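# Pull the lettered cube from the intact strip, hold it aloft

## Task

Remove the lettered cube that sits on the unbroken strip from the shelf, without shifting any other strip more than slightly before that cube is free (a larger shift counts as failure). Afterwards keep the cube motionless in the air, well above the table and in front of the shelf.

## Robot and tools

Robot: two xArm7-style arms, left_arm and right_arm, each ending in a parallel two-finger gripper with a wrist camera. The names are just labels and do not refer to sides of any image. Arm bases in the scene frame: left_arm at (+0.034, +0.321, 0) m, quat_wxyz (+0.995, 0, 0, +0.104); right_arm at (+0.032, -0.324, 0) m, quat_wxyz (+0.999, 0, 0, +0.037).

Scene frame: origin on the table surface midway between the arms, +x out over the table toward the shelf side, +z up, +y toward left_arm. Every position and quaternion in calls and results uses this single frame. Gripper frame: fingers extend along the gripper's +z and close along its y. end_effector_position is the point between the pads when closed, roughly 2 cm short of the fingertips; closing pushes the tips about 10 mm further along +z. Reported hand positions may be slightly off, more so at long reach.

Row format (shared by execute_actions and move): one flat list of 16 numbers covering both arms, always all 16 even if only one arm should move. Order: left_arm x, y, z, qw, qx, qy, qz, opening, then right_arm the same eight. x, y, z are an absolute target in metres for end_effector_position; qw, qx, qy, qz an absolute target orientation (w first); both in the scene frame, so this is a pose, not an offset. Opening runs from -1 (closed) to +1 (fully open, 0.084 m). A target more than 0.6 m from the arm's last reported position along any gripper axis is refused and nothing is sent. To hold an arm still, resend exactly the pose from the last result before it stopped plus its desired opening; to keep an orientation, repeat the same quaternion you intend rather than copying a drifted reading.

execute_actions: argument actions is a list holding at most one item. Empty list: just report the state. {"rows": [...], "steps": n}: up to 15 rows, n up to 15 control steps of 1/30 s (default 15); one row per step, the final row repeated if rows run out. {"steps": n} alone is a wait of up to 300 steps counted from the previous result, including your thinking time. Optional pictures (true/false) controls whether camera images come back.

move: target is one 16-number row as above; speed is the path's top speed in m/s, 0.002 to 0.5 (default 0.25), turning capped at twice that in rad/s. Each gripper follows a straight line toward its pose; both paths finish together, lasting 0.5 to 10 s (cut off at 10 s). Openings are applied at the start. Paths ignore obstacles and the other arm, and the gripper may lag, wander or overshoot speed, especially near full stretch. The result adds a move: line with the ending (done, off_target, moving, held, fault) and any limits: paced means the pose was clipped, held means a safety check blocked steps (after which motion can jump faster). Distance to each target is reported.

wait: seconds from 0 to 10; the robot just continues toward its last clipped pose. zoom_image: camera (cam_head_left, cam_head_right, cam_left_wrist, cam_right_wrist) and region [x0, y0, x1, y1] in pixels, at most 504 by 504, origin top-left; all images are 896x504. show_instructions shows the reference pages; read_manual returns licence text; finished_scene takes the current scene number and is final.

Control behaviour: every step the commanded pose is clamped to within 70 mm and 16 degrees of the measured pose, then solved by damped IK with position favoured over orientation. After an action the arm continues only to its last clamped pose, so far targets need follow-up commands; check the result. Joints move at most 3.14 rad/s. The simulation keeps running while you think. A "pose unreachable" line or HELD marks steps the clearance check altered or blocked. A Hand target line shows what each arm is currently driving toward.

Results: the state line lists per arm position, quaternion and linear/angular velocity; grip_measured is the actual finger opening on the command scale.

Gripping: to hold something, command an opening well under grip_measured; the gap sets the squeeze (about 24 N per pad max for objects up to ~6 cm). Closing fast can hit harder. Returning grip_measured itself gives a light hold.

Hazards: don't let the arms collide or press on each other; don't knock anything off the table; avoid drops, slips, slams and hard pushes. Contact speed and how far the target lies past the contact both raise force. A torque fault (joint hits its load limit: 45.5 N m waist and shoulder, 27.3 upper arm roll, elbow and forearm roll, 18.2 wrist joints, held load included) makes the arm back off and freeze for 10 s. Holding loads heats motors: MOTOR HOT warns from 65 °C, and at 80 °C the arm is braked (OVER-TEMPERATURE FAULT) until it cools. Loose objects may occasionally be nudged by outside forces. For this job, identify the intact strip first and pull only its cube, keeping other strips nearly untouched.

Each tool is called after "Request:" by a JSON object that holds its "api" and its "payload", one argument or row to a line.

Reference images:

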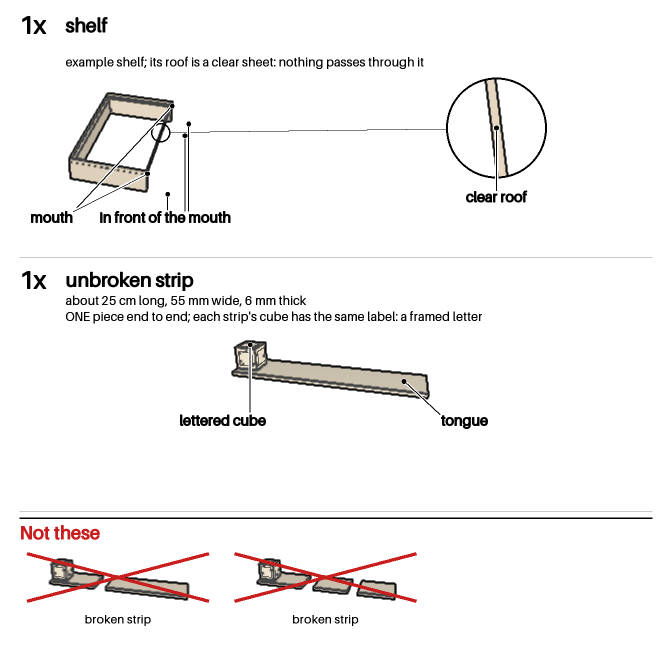

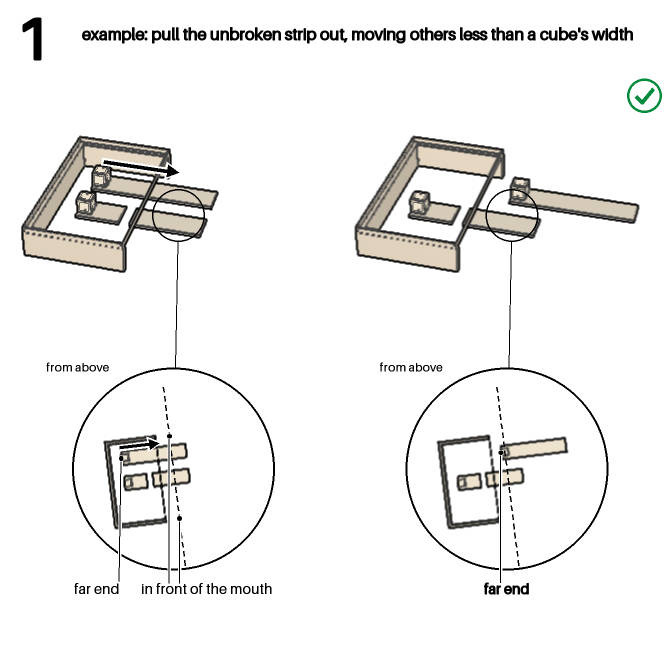

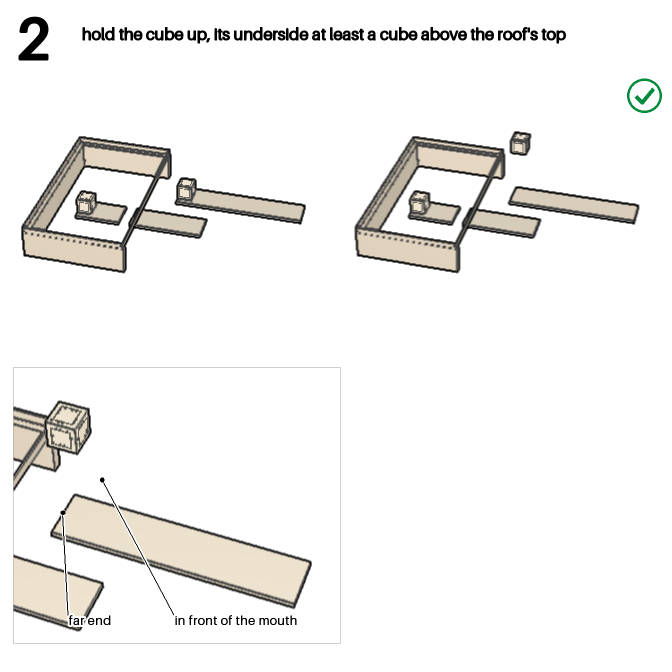

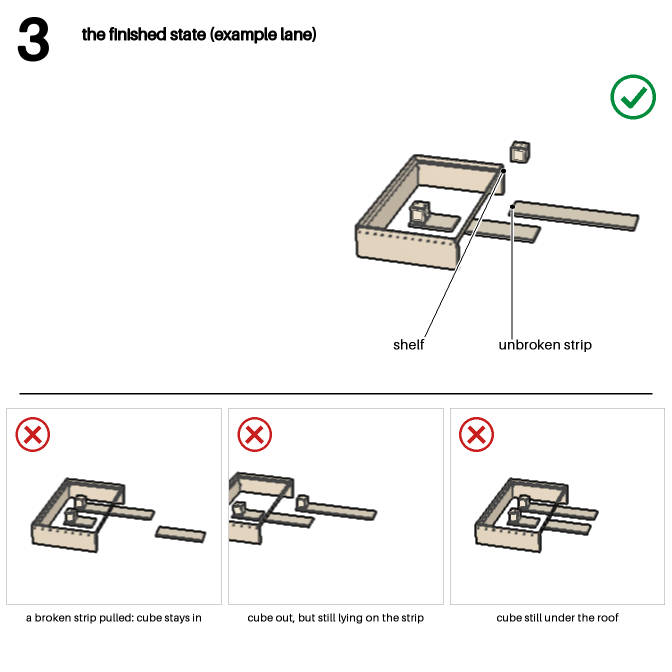

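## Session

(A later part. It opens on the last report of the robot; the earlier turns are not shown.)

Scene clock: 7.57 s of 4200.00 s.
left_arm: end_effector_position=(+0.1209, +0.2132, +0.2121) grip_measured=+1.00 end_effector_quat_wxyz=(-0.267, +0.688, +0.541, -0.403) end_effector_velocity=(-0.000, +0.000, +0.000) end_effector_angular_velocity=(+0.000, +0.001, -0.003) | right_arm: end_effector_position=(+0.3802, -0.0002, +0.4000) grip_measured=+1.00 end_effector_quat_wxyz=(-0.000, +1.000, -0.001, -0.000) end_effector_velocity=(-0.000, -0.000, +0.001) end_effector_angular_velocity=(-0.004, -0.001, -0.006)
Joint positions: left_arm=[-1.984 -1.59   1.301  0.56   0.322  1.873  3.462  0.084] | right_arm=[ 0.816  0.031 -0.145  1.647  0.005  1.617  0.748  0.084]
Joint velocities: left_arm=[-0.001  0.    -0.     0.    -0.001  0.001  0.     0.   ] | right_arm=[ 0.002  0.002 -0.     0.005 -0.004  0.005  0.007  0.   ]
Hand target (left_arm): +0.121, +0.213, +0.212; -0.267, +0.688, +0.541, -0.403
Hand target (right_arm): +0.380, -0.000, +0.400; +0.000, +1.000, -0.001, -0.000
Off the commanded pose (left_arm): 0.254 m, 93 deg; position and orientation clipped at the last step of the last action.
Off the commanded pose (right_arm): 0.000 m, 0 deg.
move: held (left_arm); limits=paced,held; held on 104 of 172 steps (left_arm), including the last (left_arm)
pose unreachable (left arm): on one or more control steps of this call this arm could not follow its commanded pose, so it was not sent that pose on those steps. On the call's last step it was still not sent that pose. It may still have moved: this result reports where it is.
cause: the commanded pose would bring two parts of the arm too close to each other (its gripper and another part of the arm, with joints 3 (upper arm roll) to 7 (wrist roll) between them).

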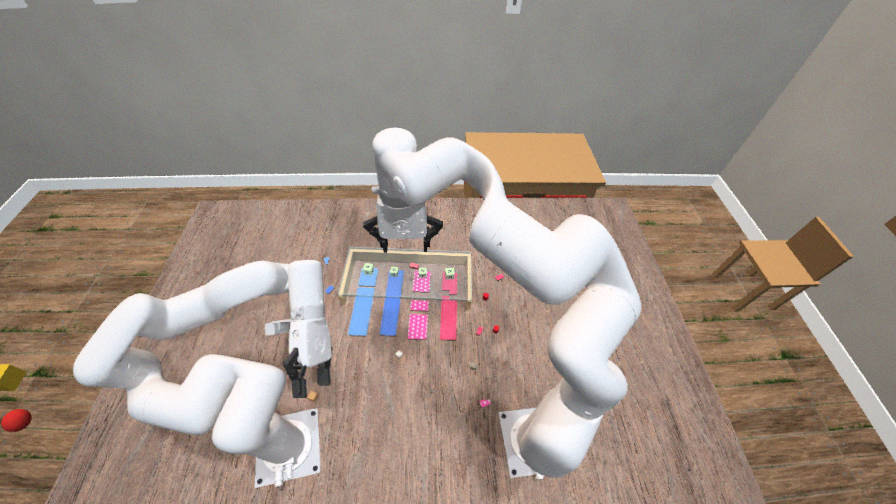

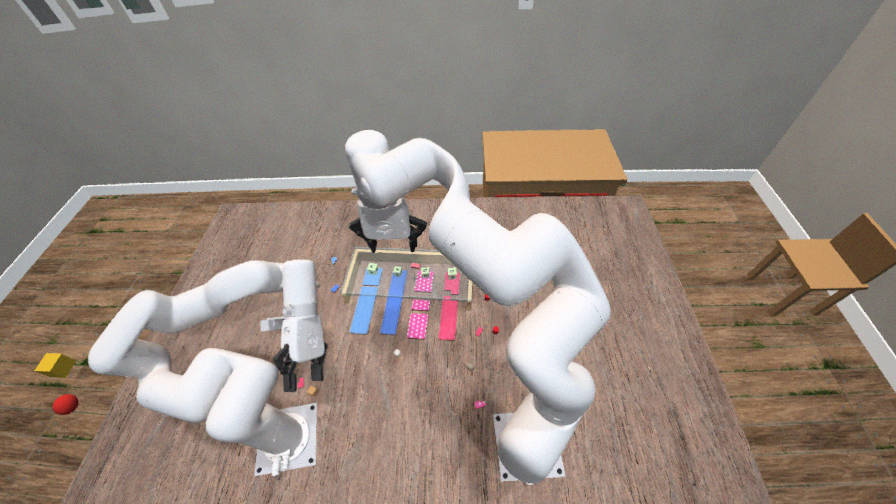

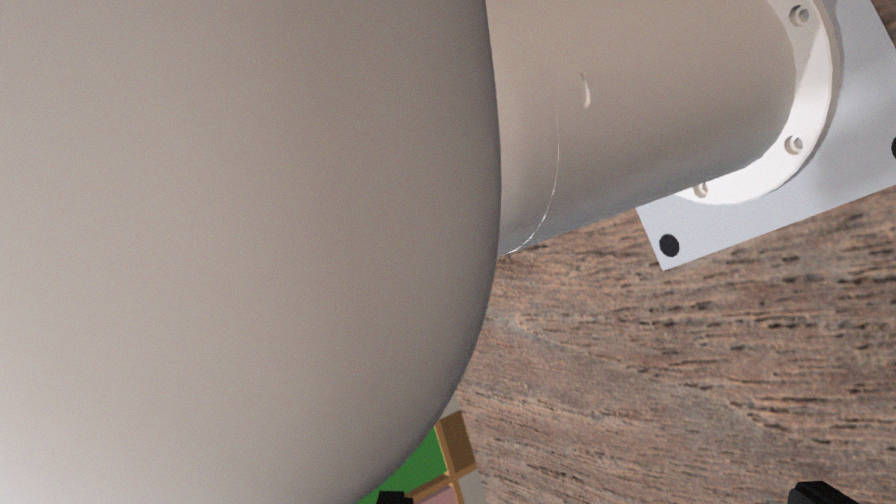

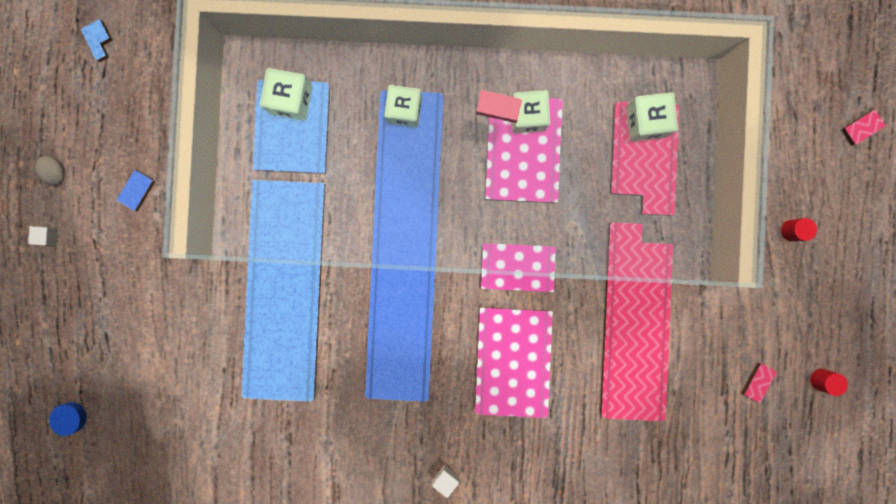

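Request:
{"api": "move", "payload": {
  "target": [0.121,0.213,0.212,-0.267,0.688,0.541,-0.403,1, 0.355,0.071,0.06,0,1,-0.023,0,0.7]
}}

Request:
{"api": "move", "payload": {
  "target": [0.121,0.213,0.212,-0.267,0.688,0.541,-0.403,1, 0.355,0.071,0.018,0,1,-0.023,0,0.7],
  "speed": 0.05
}}

Request:
{"api": "move", "payload": {
  "target": [0.121,0.213,0.212,-0.267,0.688,0.541,-0.403,1, 0.355,0.071,0.018,0,1,-0.023,0,-0.5]
}}

Request:
{"api": "move", "payload": {
  "target": [0.121,0.213,0.212,-0.267,0.688,0.541,-0.403,1, 0.165,0.08,0.018,0,1,-0.023,0,-0.5],
  "speed": 0.07
}}

Request:
{"api": "move", "payload": {
  "target": [0.121,0.213,0.212,-0.267,0.688,0.541,-0.403,1, 0.165,0.08,0.018,0,1,-0.023,0,1]
}}

Request:
{"api": "move", "payload": {
  "target": [0.121,0.213,0.212,-0.267,0.688,0.541,-0.403,1, 0.30,0.05,0.2,0,1,0,0,1]
}}

Scene clock: 15.73 s of 4200.00 s.
left_arm: end_effector_position=(+0.1210, +0.2130, +0.2120) grip_measured=+1.00 end_effector_quat_wxyz=(-0.267, +0.688, +0.541, -0.403) end_effector_velocity=(+0.000, +0.000, -0.000) end_effector_angular_velocity=(+0.001, -0.001, -0.000) | right_arm: end_effector_position=(+0.3561, +0.0727, +0.0607) grip_measured=+0.70 end_effector_quat_wxyz=(-0.001, +1.000, -0.023, -0.000) end_effector_velocity=(-0.004, -0.001, -0.005) end_effector_angular_velocity=(-0.008, +0.007, +0.003)
Joint positions: left_arm=[-1.985 -1.59   1.302  0.561  0.322  1.873  3.462  0.084] | right_arm=[ 0.884  0.369 -0.076  1.078  0.044  0.708  0.9    0.073]
Joint velocities: left_arm=[ 0.    -0.     0.     0.     0.001  0.001 -0.    -0.   ] | right_arm=[ 0.001  0.007  0.003 -0.005 -0.001 -0.001  0.001 -0.   ]
Hand target (left_arm): +0.121, +0.213, +0.212; -0.267, +0.688, +0.541, -0.403
Hand target (right_arm): +0.356, +0.072, +0.060; -0.000, +1.000, -0.023, -0.001
Off the commanded pose (left_arm): 0.000 m, 0 deg.
Off the commanded pose (right_arm): 0.002 m, 0 deg.
After step 90, 3.27 s passed at rest.
move: done

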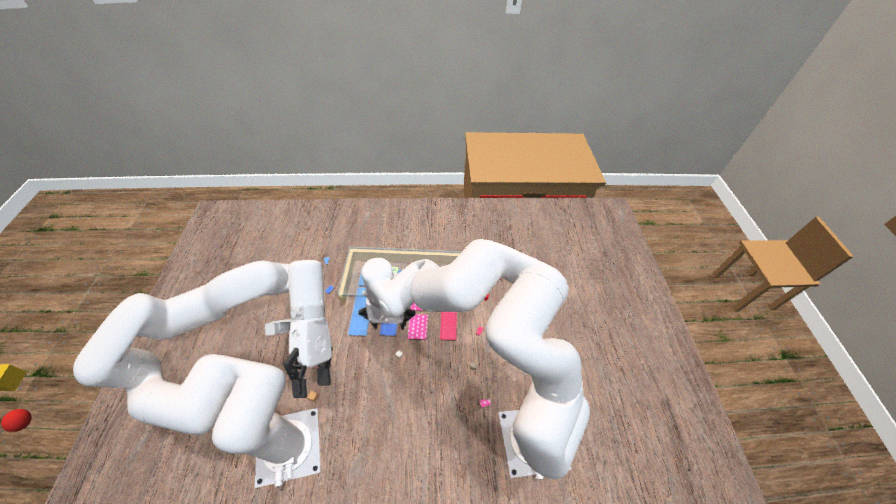

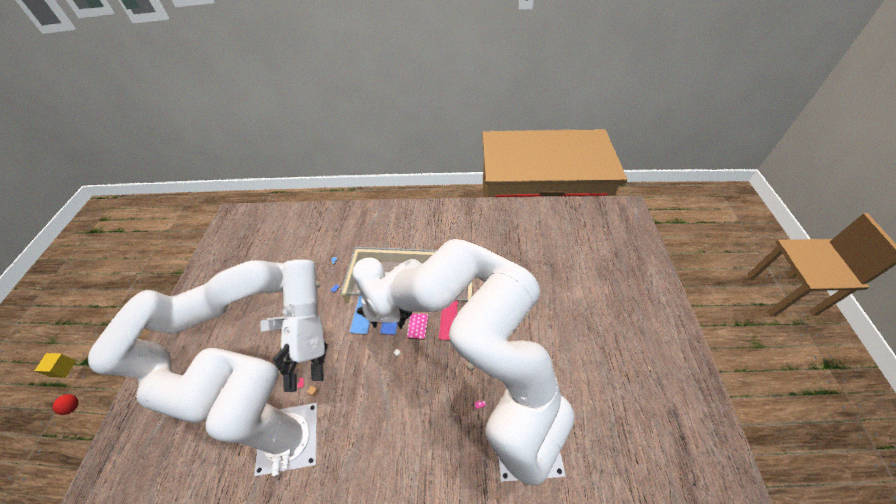

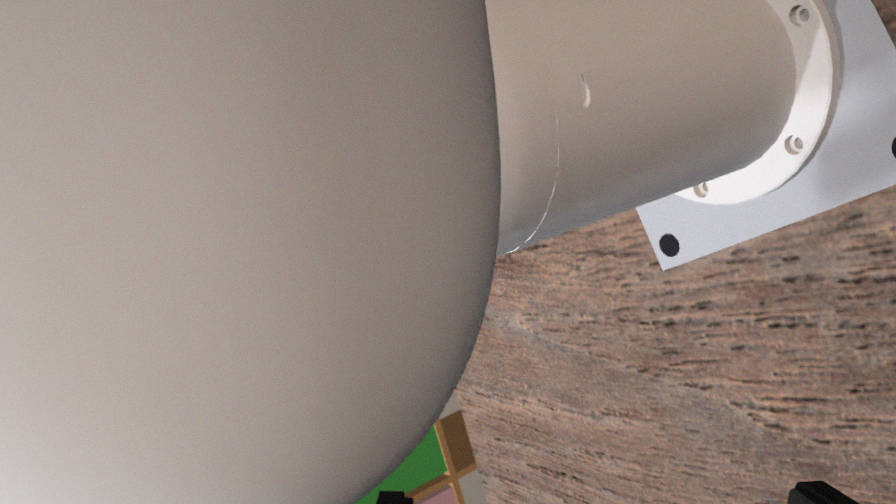

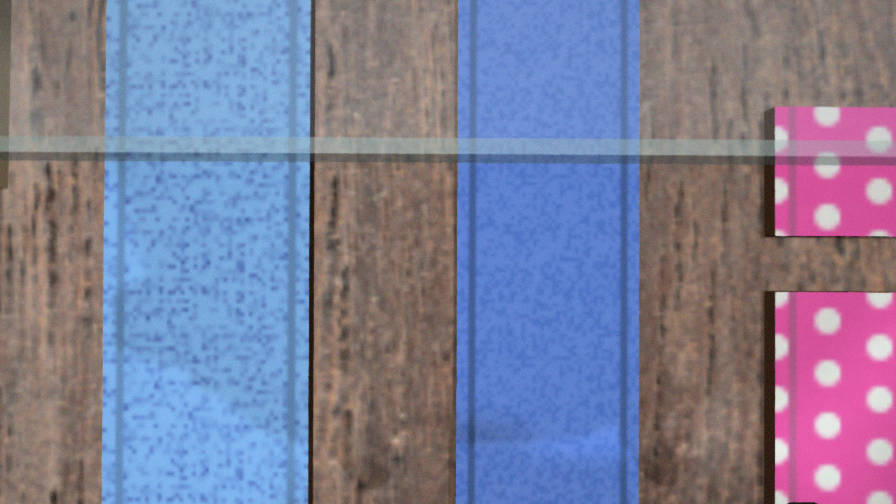

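Scene clock: 16.90 s of 4200.00 s.
left_arm: end_effector_position=(+0.1210, +0.2130, +0.2120) grip_measured=+1.00 end_effector_quat_wxyz=(-0.267, +0.688, +0.541, -0.403) end_effector_velocity=(+0.000, -0.000, -0.000) end_effector_angular_velocity=(-0.000, -0.001, +0.001) | right_arm: end_effector_position=(+0.3552, +0.0713, +0.0182) grip_measured=+0.70 end_effector_quat_wxyz=(-0.000, +1.000, -0.023, +0.000) end_effector_velocity=(+0.001, +0.001, +0.001) end_effector_angular_velocity=(+0.004, -0.004, -0.000)
Joint positions: left_arm=[-1.985 -1.59   1.302  0.561  0.322  1.873  3.462  0.084] | right_arm=[ 0.88   0.457 -0.069  1.062  0.054  0.606  0.893  0.073]
Joint velocities: left_arm=[ 0.    -0.    -0.     0.     0.001 -0.001  0.     0.   ] | right_arm=[-0.    -0.    -0.     0.002 -0.    -0.004  0.     0.   ]
Hand target (left_arm): +0.121, +0.213, +0.212; -0.267, +0.688, +0.541, -0.403
Hand target (right_arm): +0.355, +0.071, +0.018; -0.000, +1.000, -0.023, -0.000
Off the commanded pose (left_arm): 0.000 m, 0 deg.
Off the commanded pose (right_arm): 0.000 m, 0 deg.
move: done

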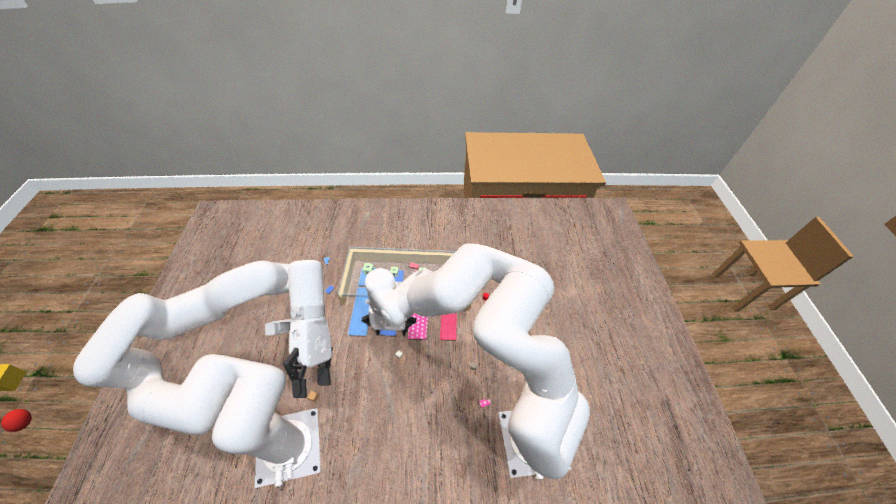

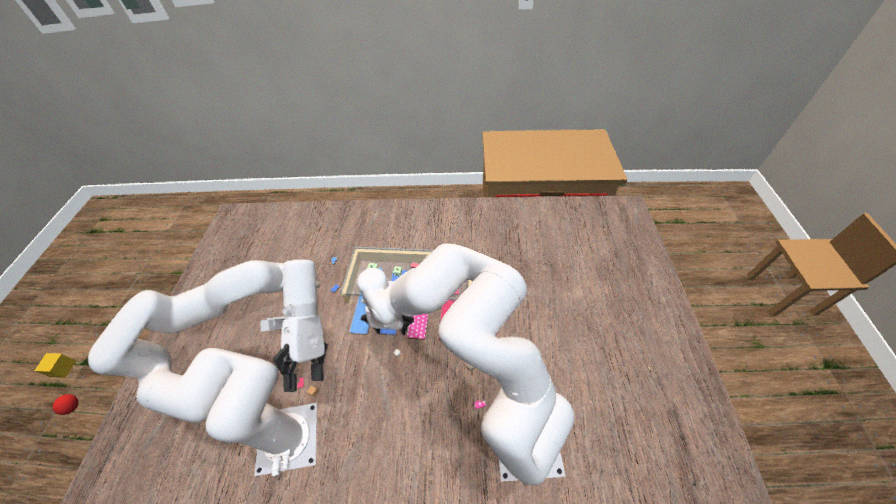

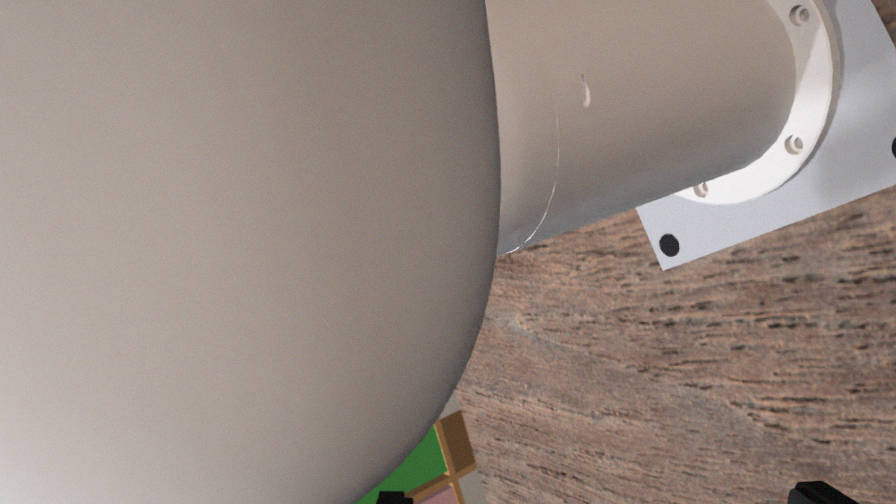

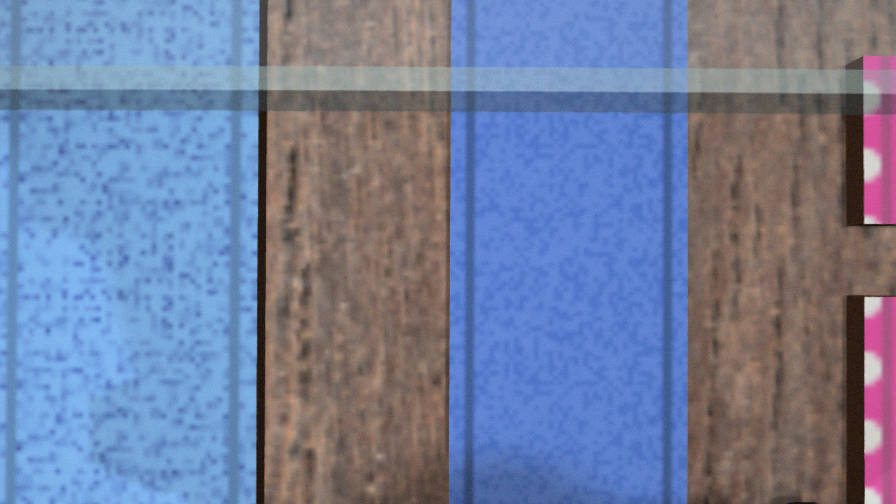

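Scene clock: 17.60 s of 4200.00 s.
left_arm: end_effector_position=(+0.1210, +0.2130, +0.2120) grip_measured=+1.00 end_effector_quat_wxyz=(-0.267, +0.688, +0.541, -0.403) end_effector_velocity=(-0.000, +0.000, +0.000) end_effector_angular_velocity=(+0.000, +0.000, -0.001) | right_arm: end_effector_position=(+0.3565, +0.0729, +0.0206) grip_measured=+0.13 end_effector_quat_wxyz=(-0.003, +1.000, -0.023, +0.002) end_effector_velocity=(-0.001, -0.001, -0.001) end_effector_angular_velocity=(-0.003, +0.002, +0.000)
Joint positions: left_arm=[-1.985 -1.59   1.302  0.561  0.322  1.873  3.462  0.084] | right_arm=[ 0.88   0.454 -0.07   1.064  0.054  0.605  0.894  0.05 ]
Joint velocities: left_arm=[ 0.     0.    -0.001 -0.    -0.001  0.002  0.    -0.   ] | right_arm=[-0.     0.001 -0.    -0.002 -0.     0.001 -0.     0.   ]
Hand target (left_arm): +0.121, +0.213, +0.212; -0.267, +0.688, +0.541, -0.403
Hand target (right_arm): +0.355, +0.071, +0.018; +0.000, +1.000, -0.023, +0.000
Off the commanded pose (left_arm): 0.000 m, 0 deg.
Off the commanded pose (right_arm): 0.004 m, 0 deg.
move: off_target (right_arm)

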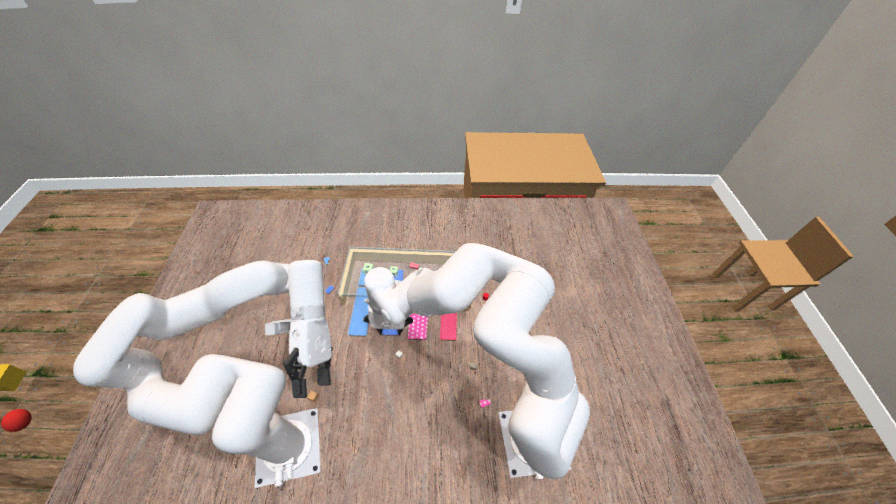

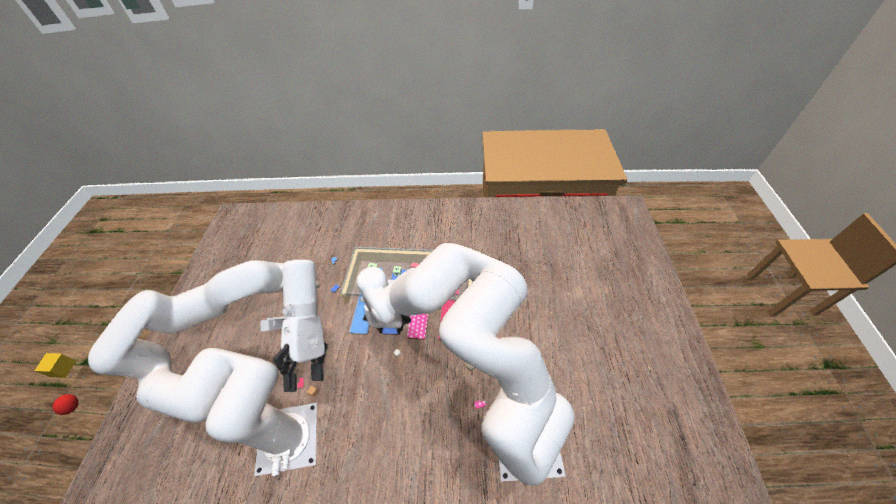

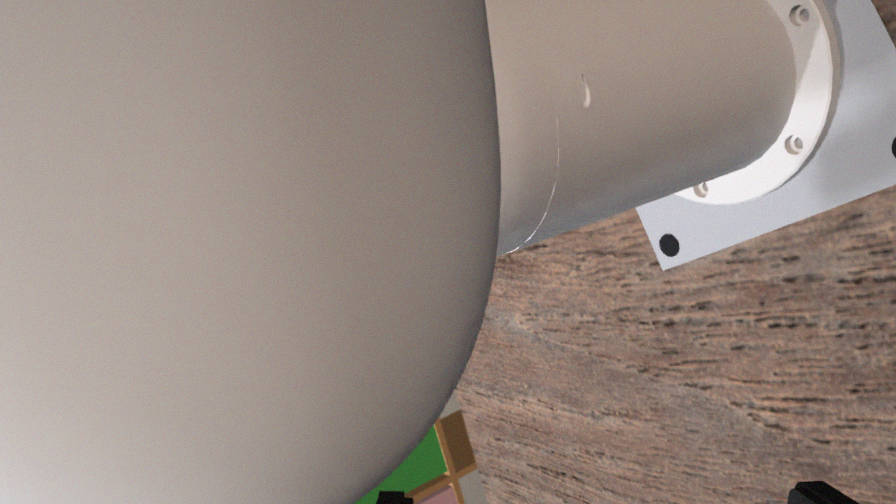

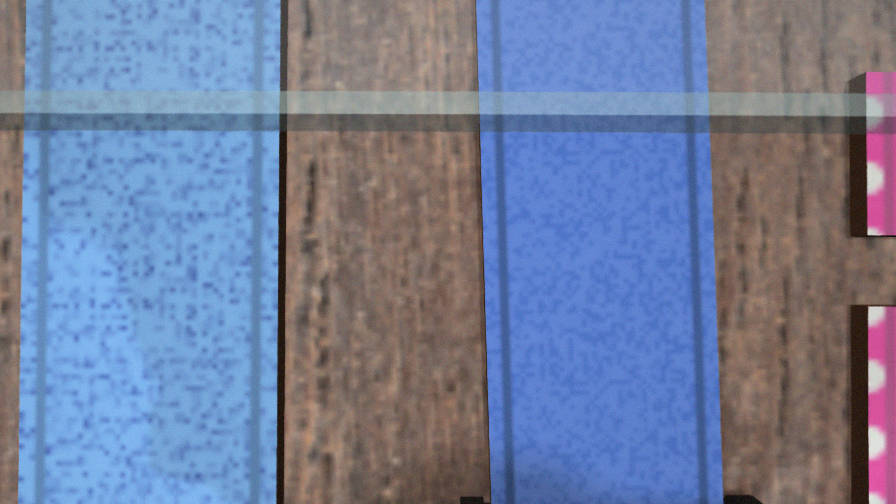

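Scene clock: 20.67 s of 4200.00 s.
left_arm: end_effector_position=(+0.1210, +0.2130, +0.2120) grip_measured=+1.00 end_effector_quat_wxyz=(-0.267, +0.688, +0.541, -0.403) end_effector_velocity=(-0.000, -0.000, +0.000) end_effector_angular_velocity=(-0.001, +0.001, +0.000) | right_arm: end_effector_position=(+0.1657, +0.0820, +0.0199) grip_measured=+0.13 end_effector_quat_wxyz=(-0.003, +1.000, -0.023, +0.001) end_effector_velocity=(+0.000, +0.000, +0.001) end_effector_angular_velocity=(+0.001, -0.001, -0.003)
Joint positions: left_arm=[-1.985 -1.59   1.302  0.561  0.322  1.873  3.462  0.084] | right_arm=[ 1.17   0.247  0.007  0.73  -0.004  0.477  1.301  0.05 ]
Joint velocities: left_arm=[ 0.     0.     0.    -0.    -0.001 -0.001  0.     0.   ] | right_arm=[ 0.001 -0.001 -0.001  0.    -0.001 -0.     0.004  0.   ]
Hand target (left_arm): +0.121, +0.213, +0.212; -0.267, +0.688, +0.541, -0.403
Hand target (right_arm): +0.165, +0.080, +0.018; +0.000, +1.000, -0.023, -0.000
Off the commanded pose (left_arm): 0.000 m, 0 deg.
Off the commanded pose (right_arm): 0.003 m, 0 deg.
move: done

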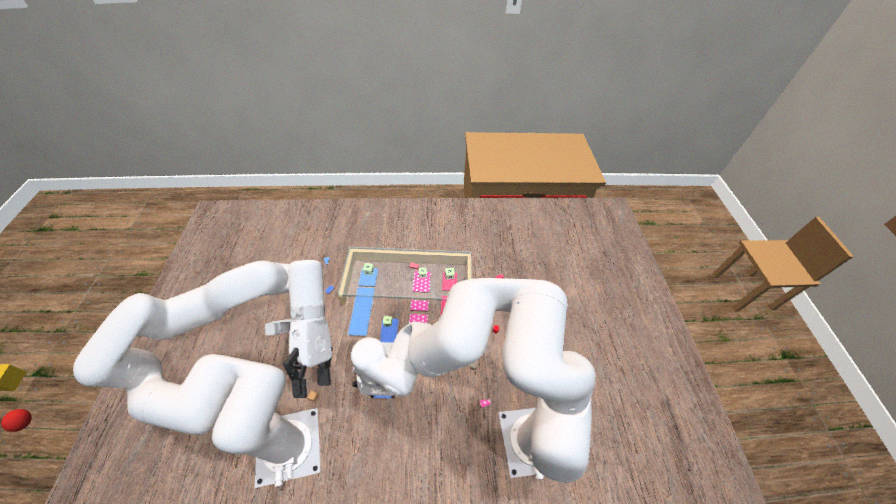

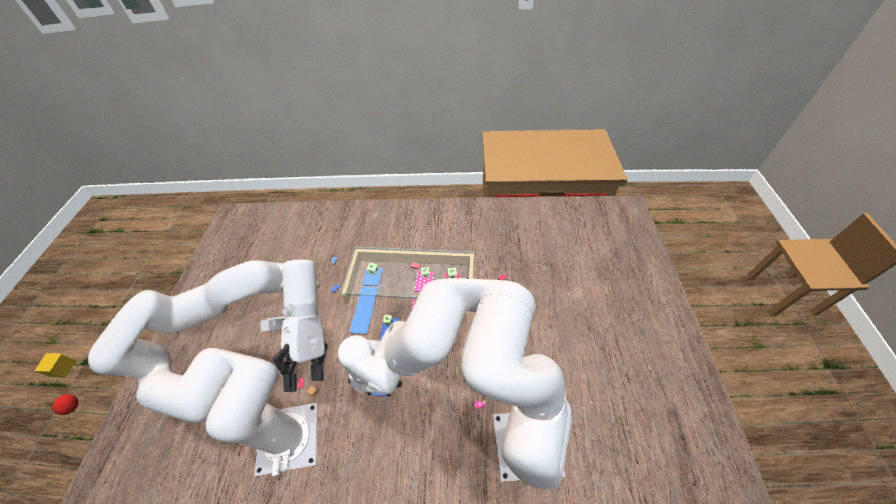

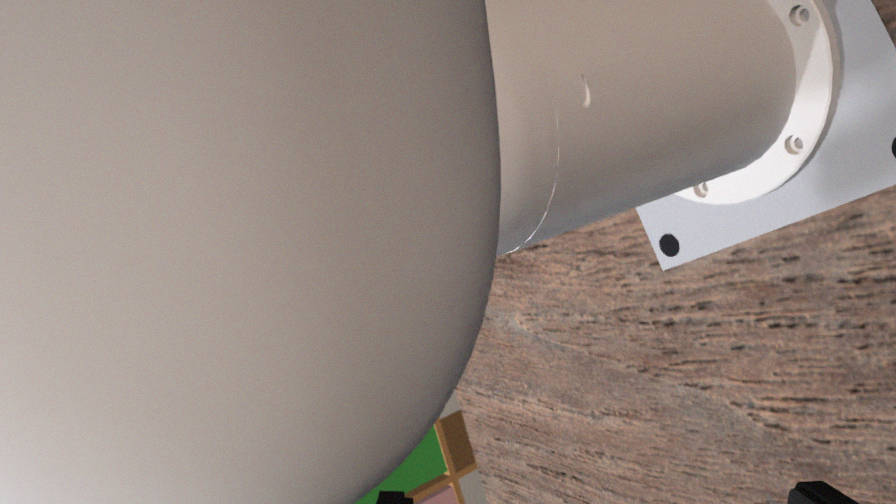

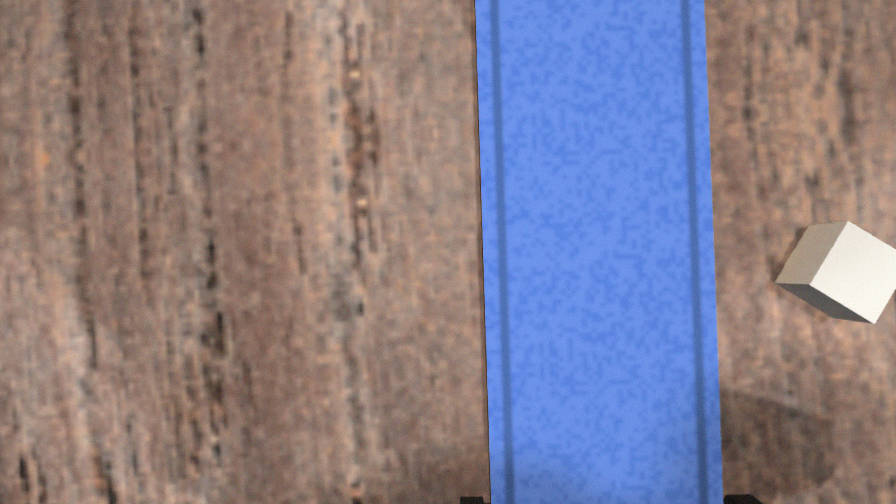

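Scene clock: 21.37 s of 4200.00 s.
left_arm: end_effector_position=(+0.1210, +0.2130, +0.2120) grip_measured=+1.00 end_effector_quat_wxyz=(-0.267, +0.688, +0.541, -0.403) end_effector_velocity=(-0.000, -0.000, +0.000) end_effector_angular_velocity=(-0.001, +0.002, -0.000) | right_arm: end_effector_position=(+0.1648, +0.0797, +0.0176) grip_measured=+1.00 end_effector_quat_wxyz=(+0.001, +1.000, -0.023, -0.000) end_effector_velocity=(+0.001, +0.002, +0.002) end_effector_angular_velocity=(+0.006, -0.002, -0.001)
Joint positions: left_arm=[-1.985 -1.59   1.302  0.561  0.322  1.873  3.462  0.084] | right_arm=[ 1.169  0.25   0.009  0.728 -0.005  0.478  1.302  0.084]
Joint velocities: left_arm=[-0.    -0.     0.001 -0.    -0.001 -0.001  0.     0.   ] | right_arm=[ 0.    -0.003 -0.001  0.003  0.    -0.001  0.    -0.   ]
Hand target (left_arm): +0.121, +0.213, +0.212; -0.267, +0.688, +0.541, -0.403
Hand target (right_arm): +0.165, +0.080, +0.018; -0.000, +1.000, -0.023, -0.000
Off the commanded pose (left_arm): 0.000 m, 0 deg.
Off the commanded pose (right_arm): 0.001 m, 0 deg.
move: done

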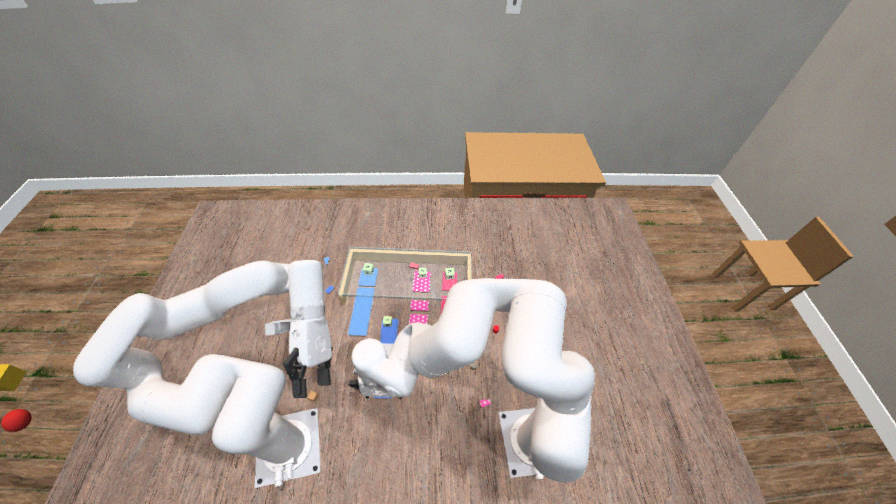

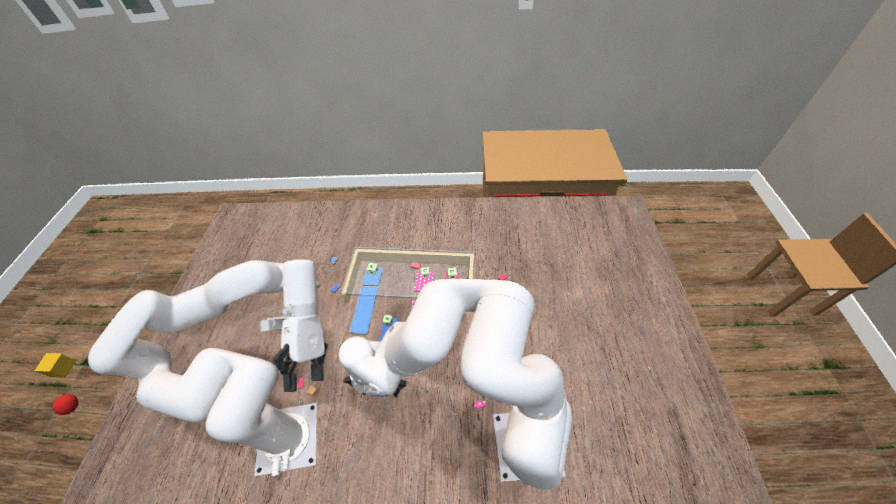

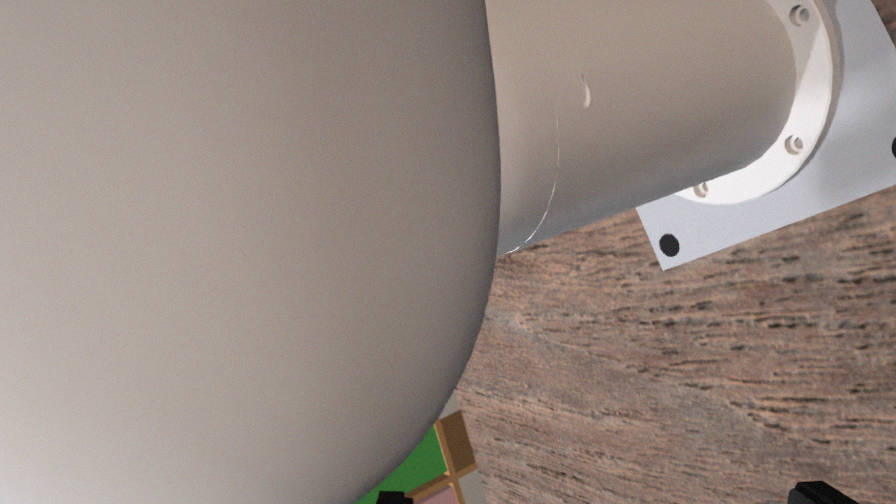

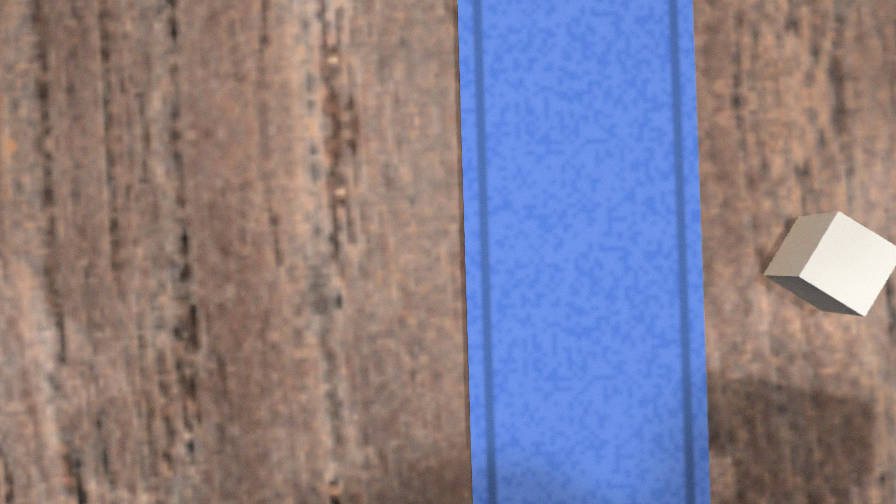

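Scene clock: 22.73 s of 4200.00 s.
left_arm: end_effector_position=(+0.1210, +0.2130, +0.2120) grip_measured=+1.00 end_effector_quat_wxyz=(-0.267, +0.688, +0.541, -0.403) end_effector_velocity=(-0.000, +0.000, -0.000) end_effector_angular_velocity=(-0.001, -0.000, -0.001) | right_arm: end_effector_position=(+0.2992, +0.0493, +0.1995) grip_measured=+1.00 end_effector_quat_wxyz=(+0.001, +1.000, +0.001, +0.000) end_effector_velocity=(+0.006, -0.000, +0.006) end_effector_angular_velocity=(+0.007, -0.004, -0.006)
Joint positions: left_arm=[-1.985 -1.59   1.302  0.561  0.322  1.873  3.462  0.084] | right_arm=[ 1.001 -0.008 -0.126  1.024 -0.003  1.033  0.951  0.084]
Joint velocities: left_arm=[-0.    -0.001  0.     0.     0.     0.     0.     0.   ] | right_arm=[-0.005 -0.002 -0.005  0.013  0.001  0.006 -0.004  0.   ]
Hand target (left_arm): +0.121, +0.213, +0.212; -0.267, +0.688, +0.541, -0.403
Hand target (right_arm): +0.300, +0.049, +0.200; +0.000, +1.000, -0.000, +0.001
Off the commanded pose (left_arm): 0.000 m, 0 deg.
Off the commanded pose (right_arm): 0.001 m, 0 deg.
move: done

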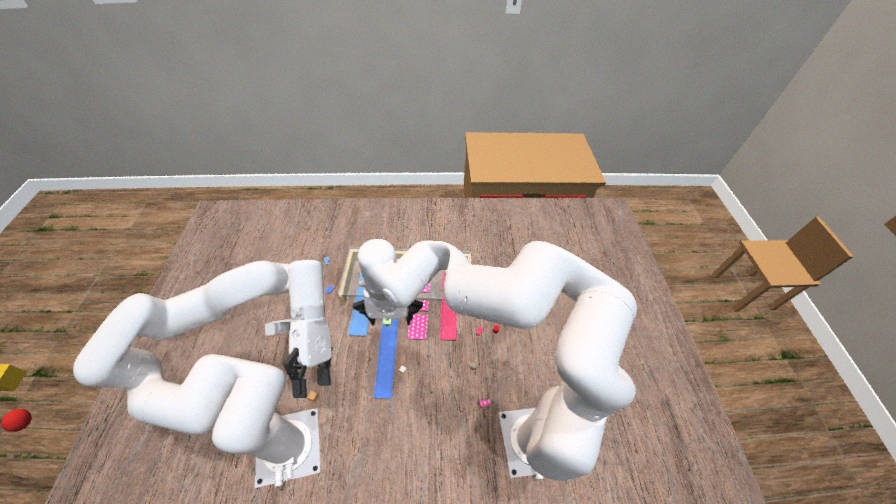

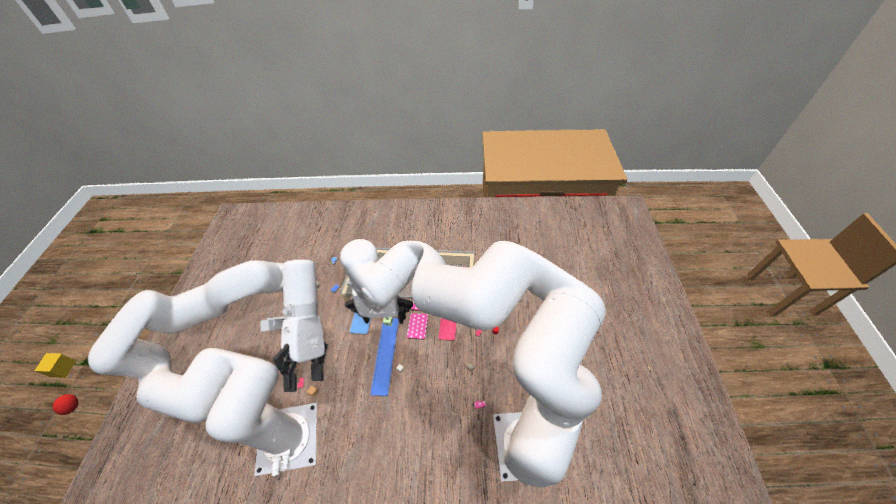

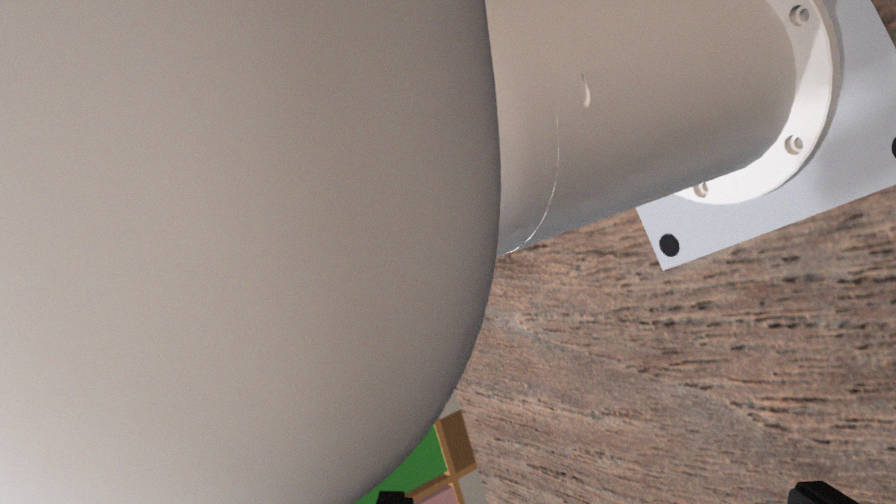

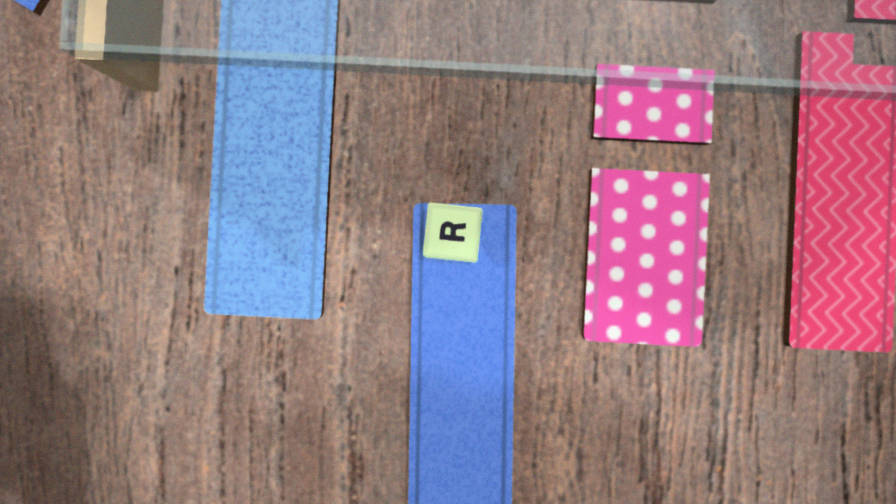

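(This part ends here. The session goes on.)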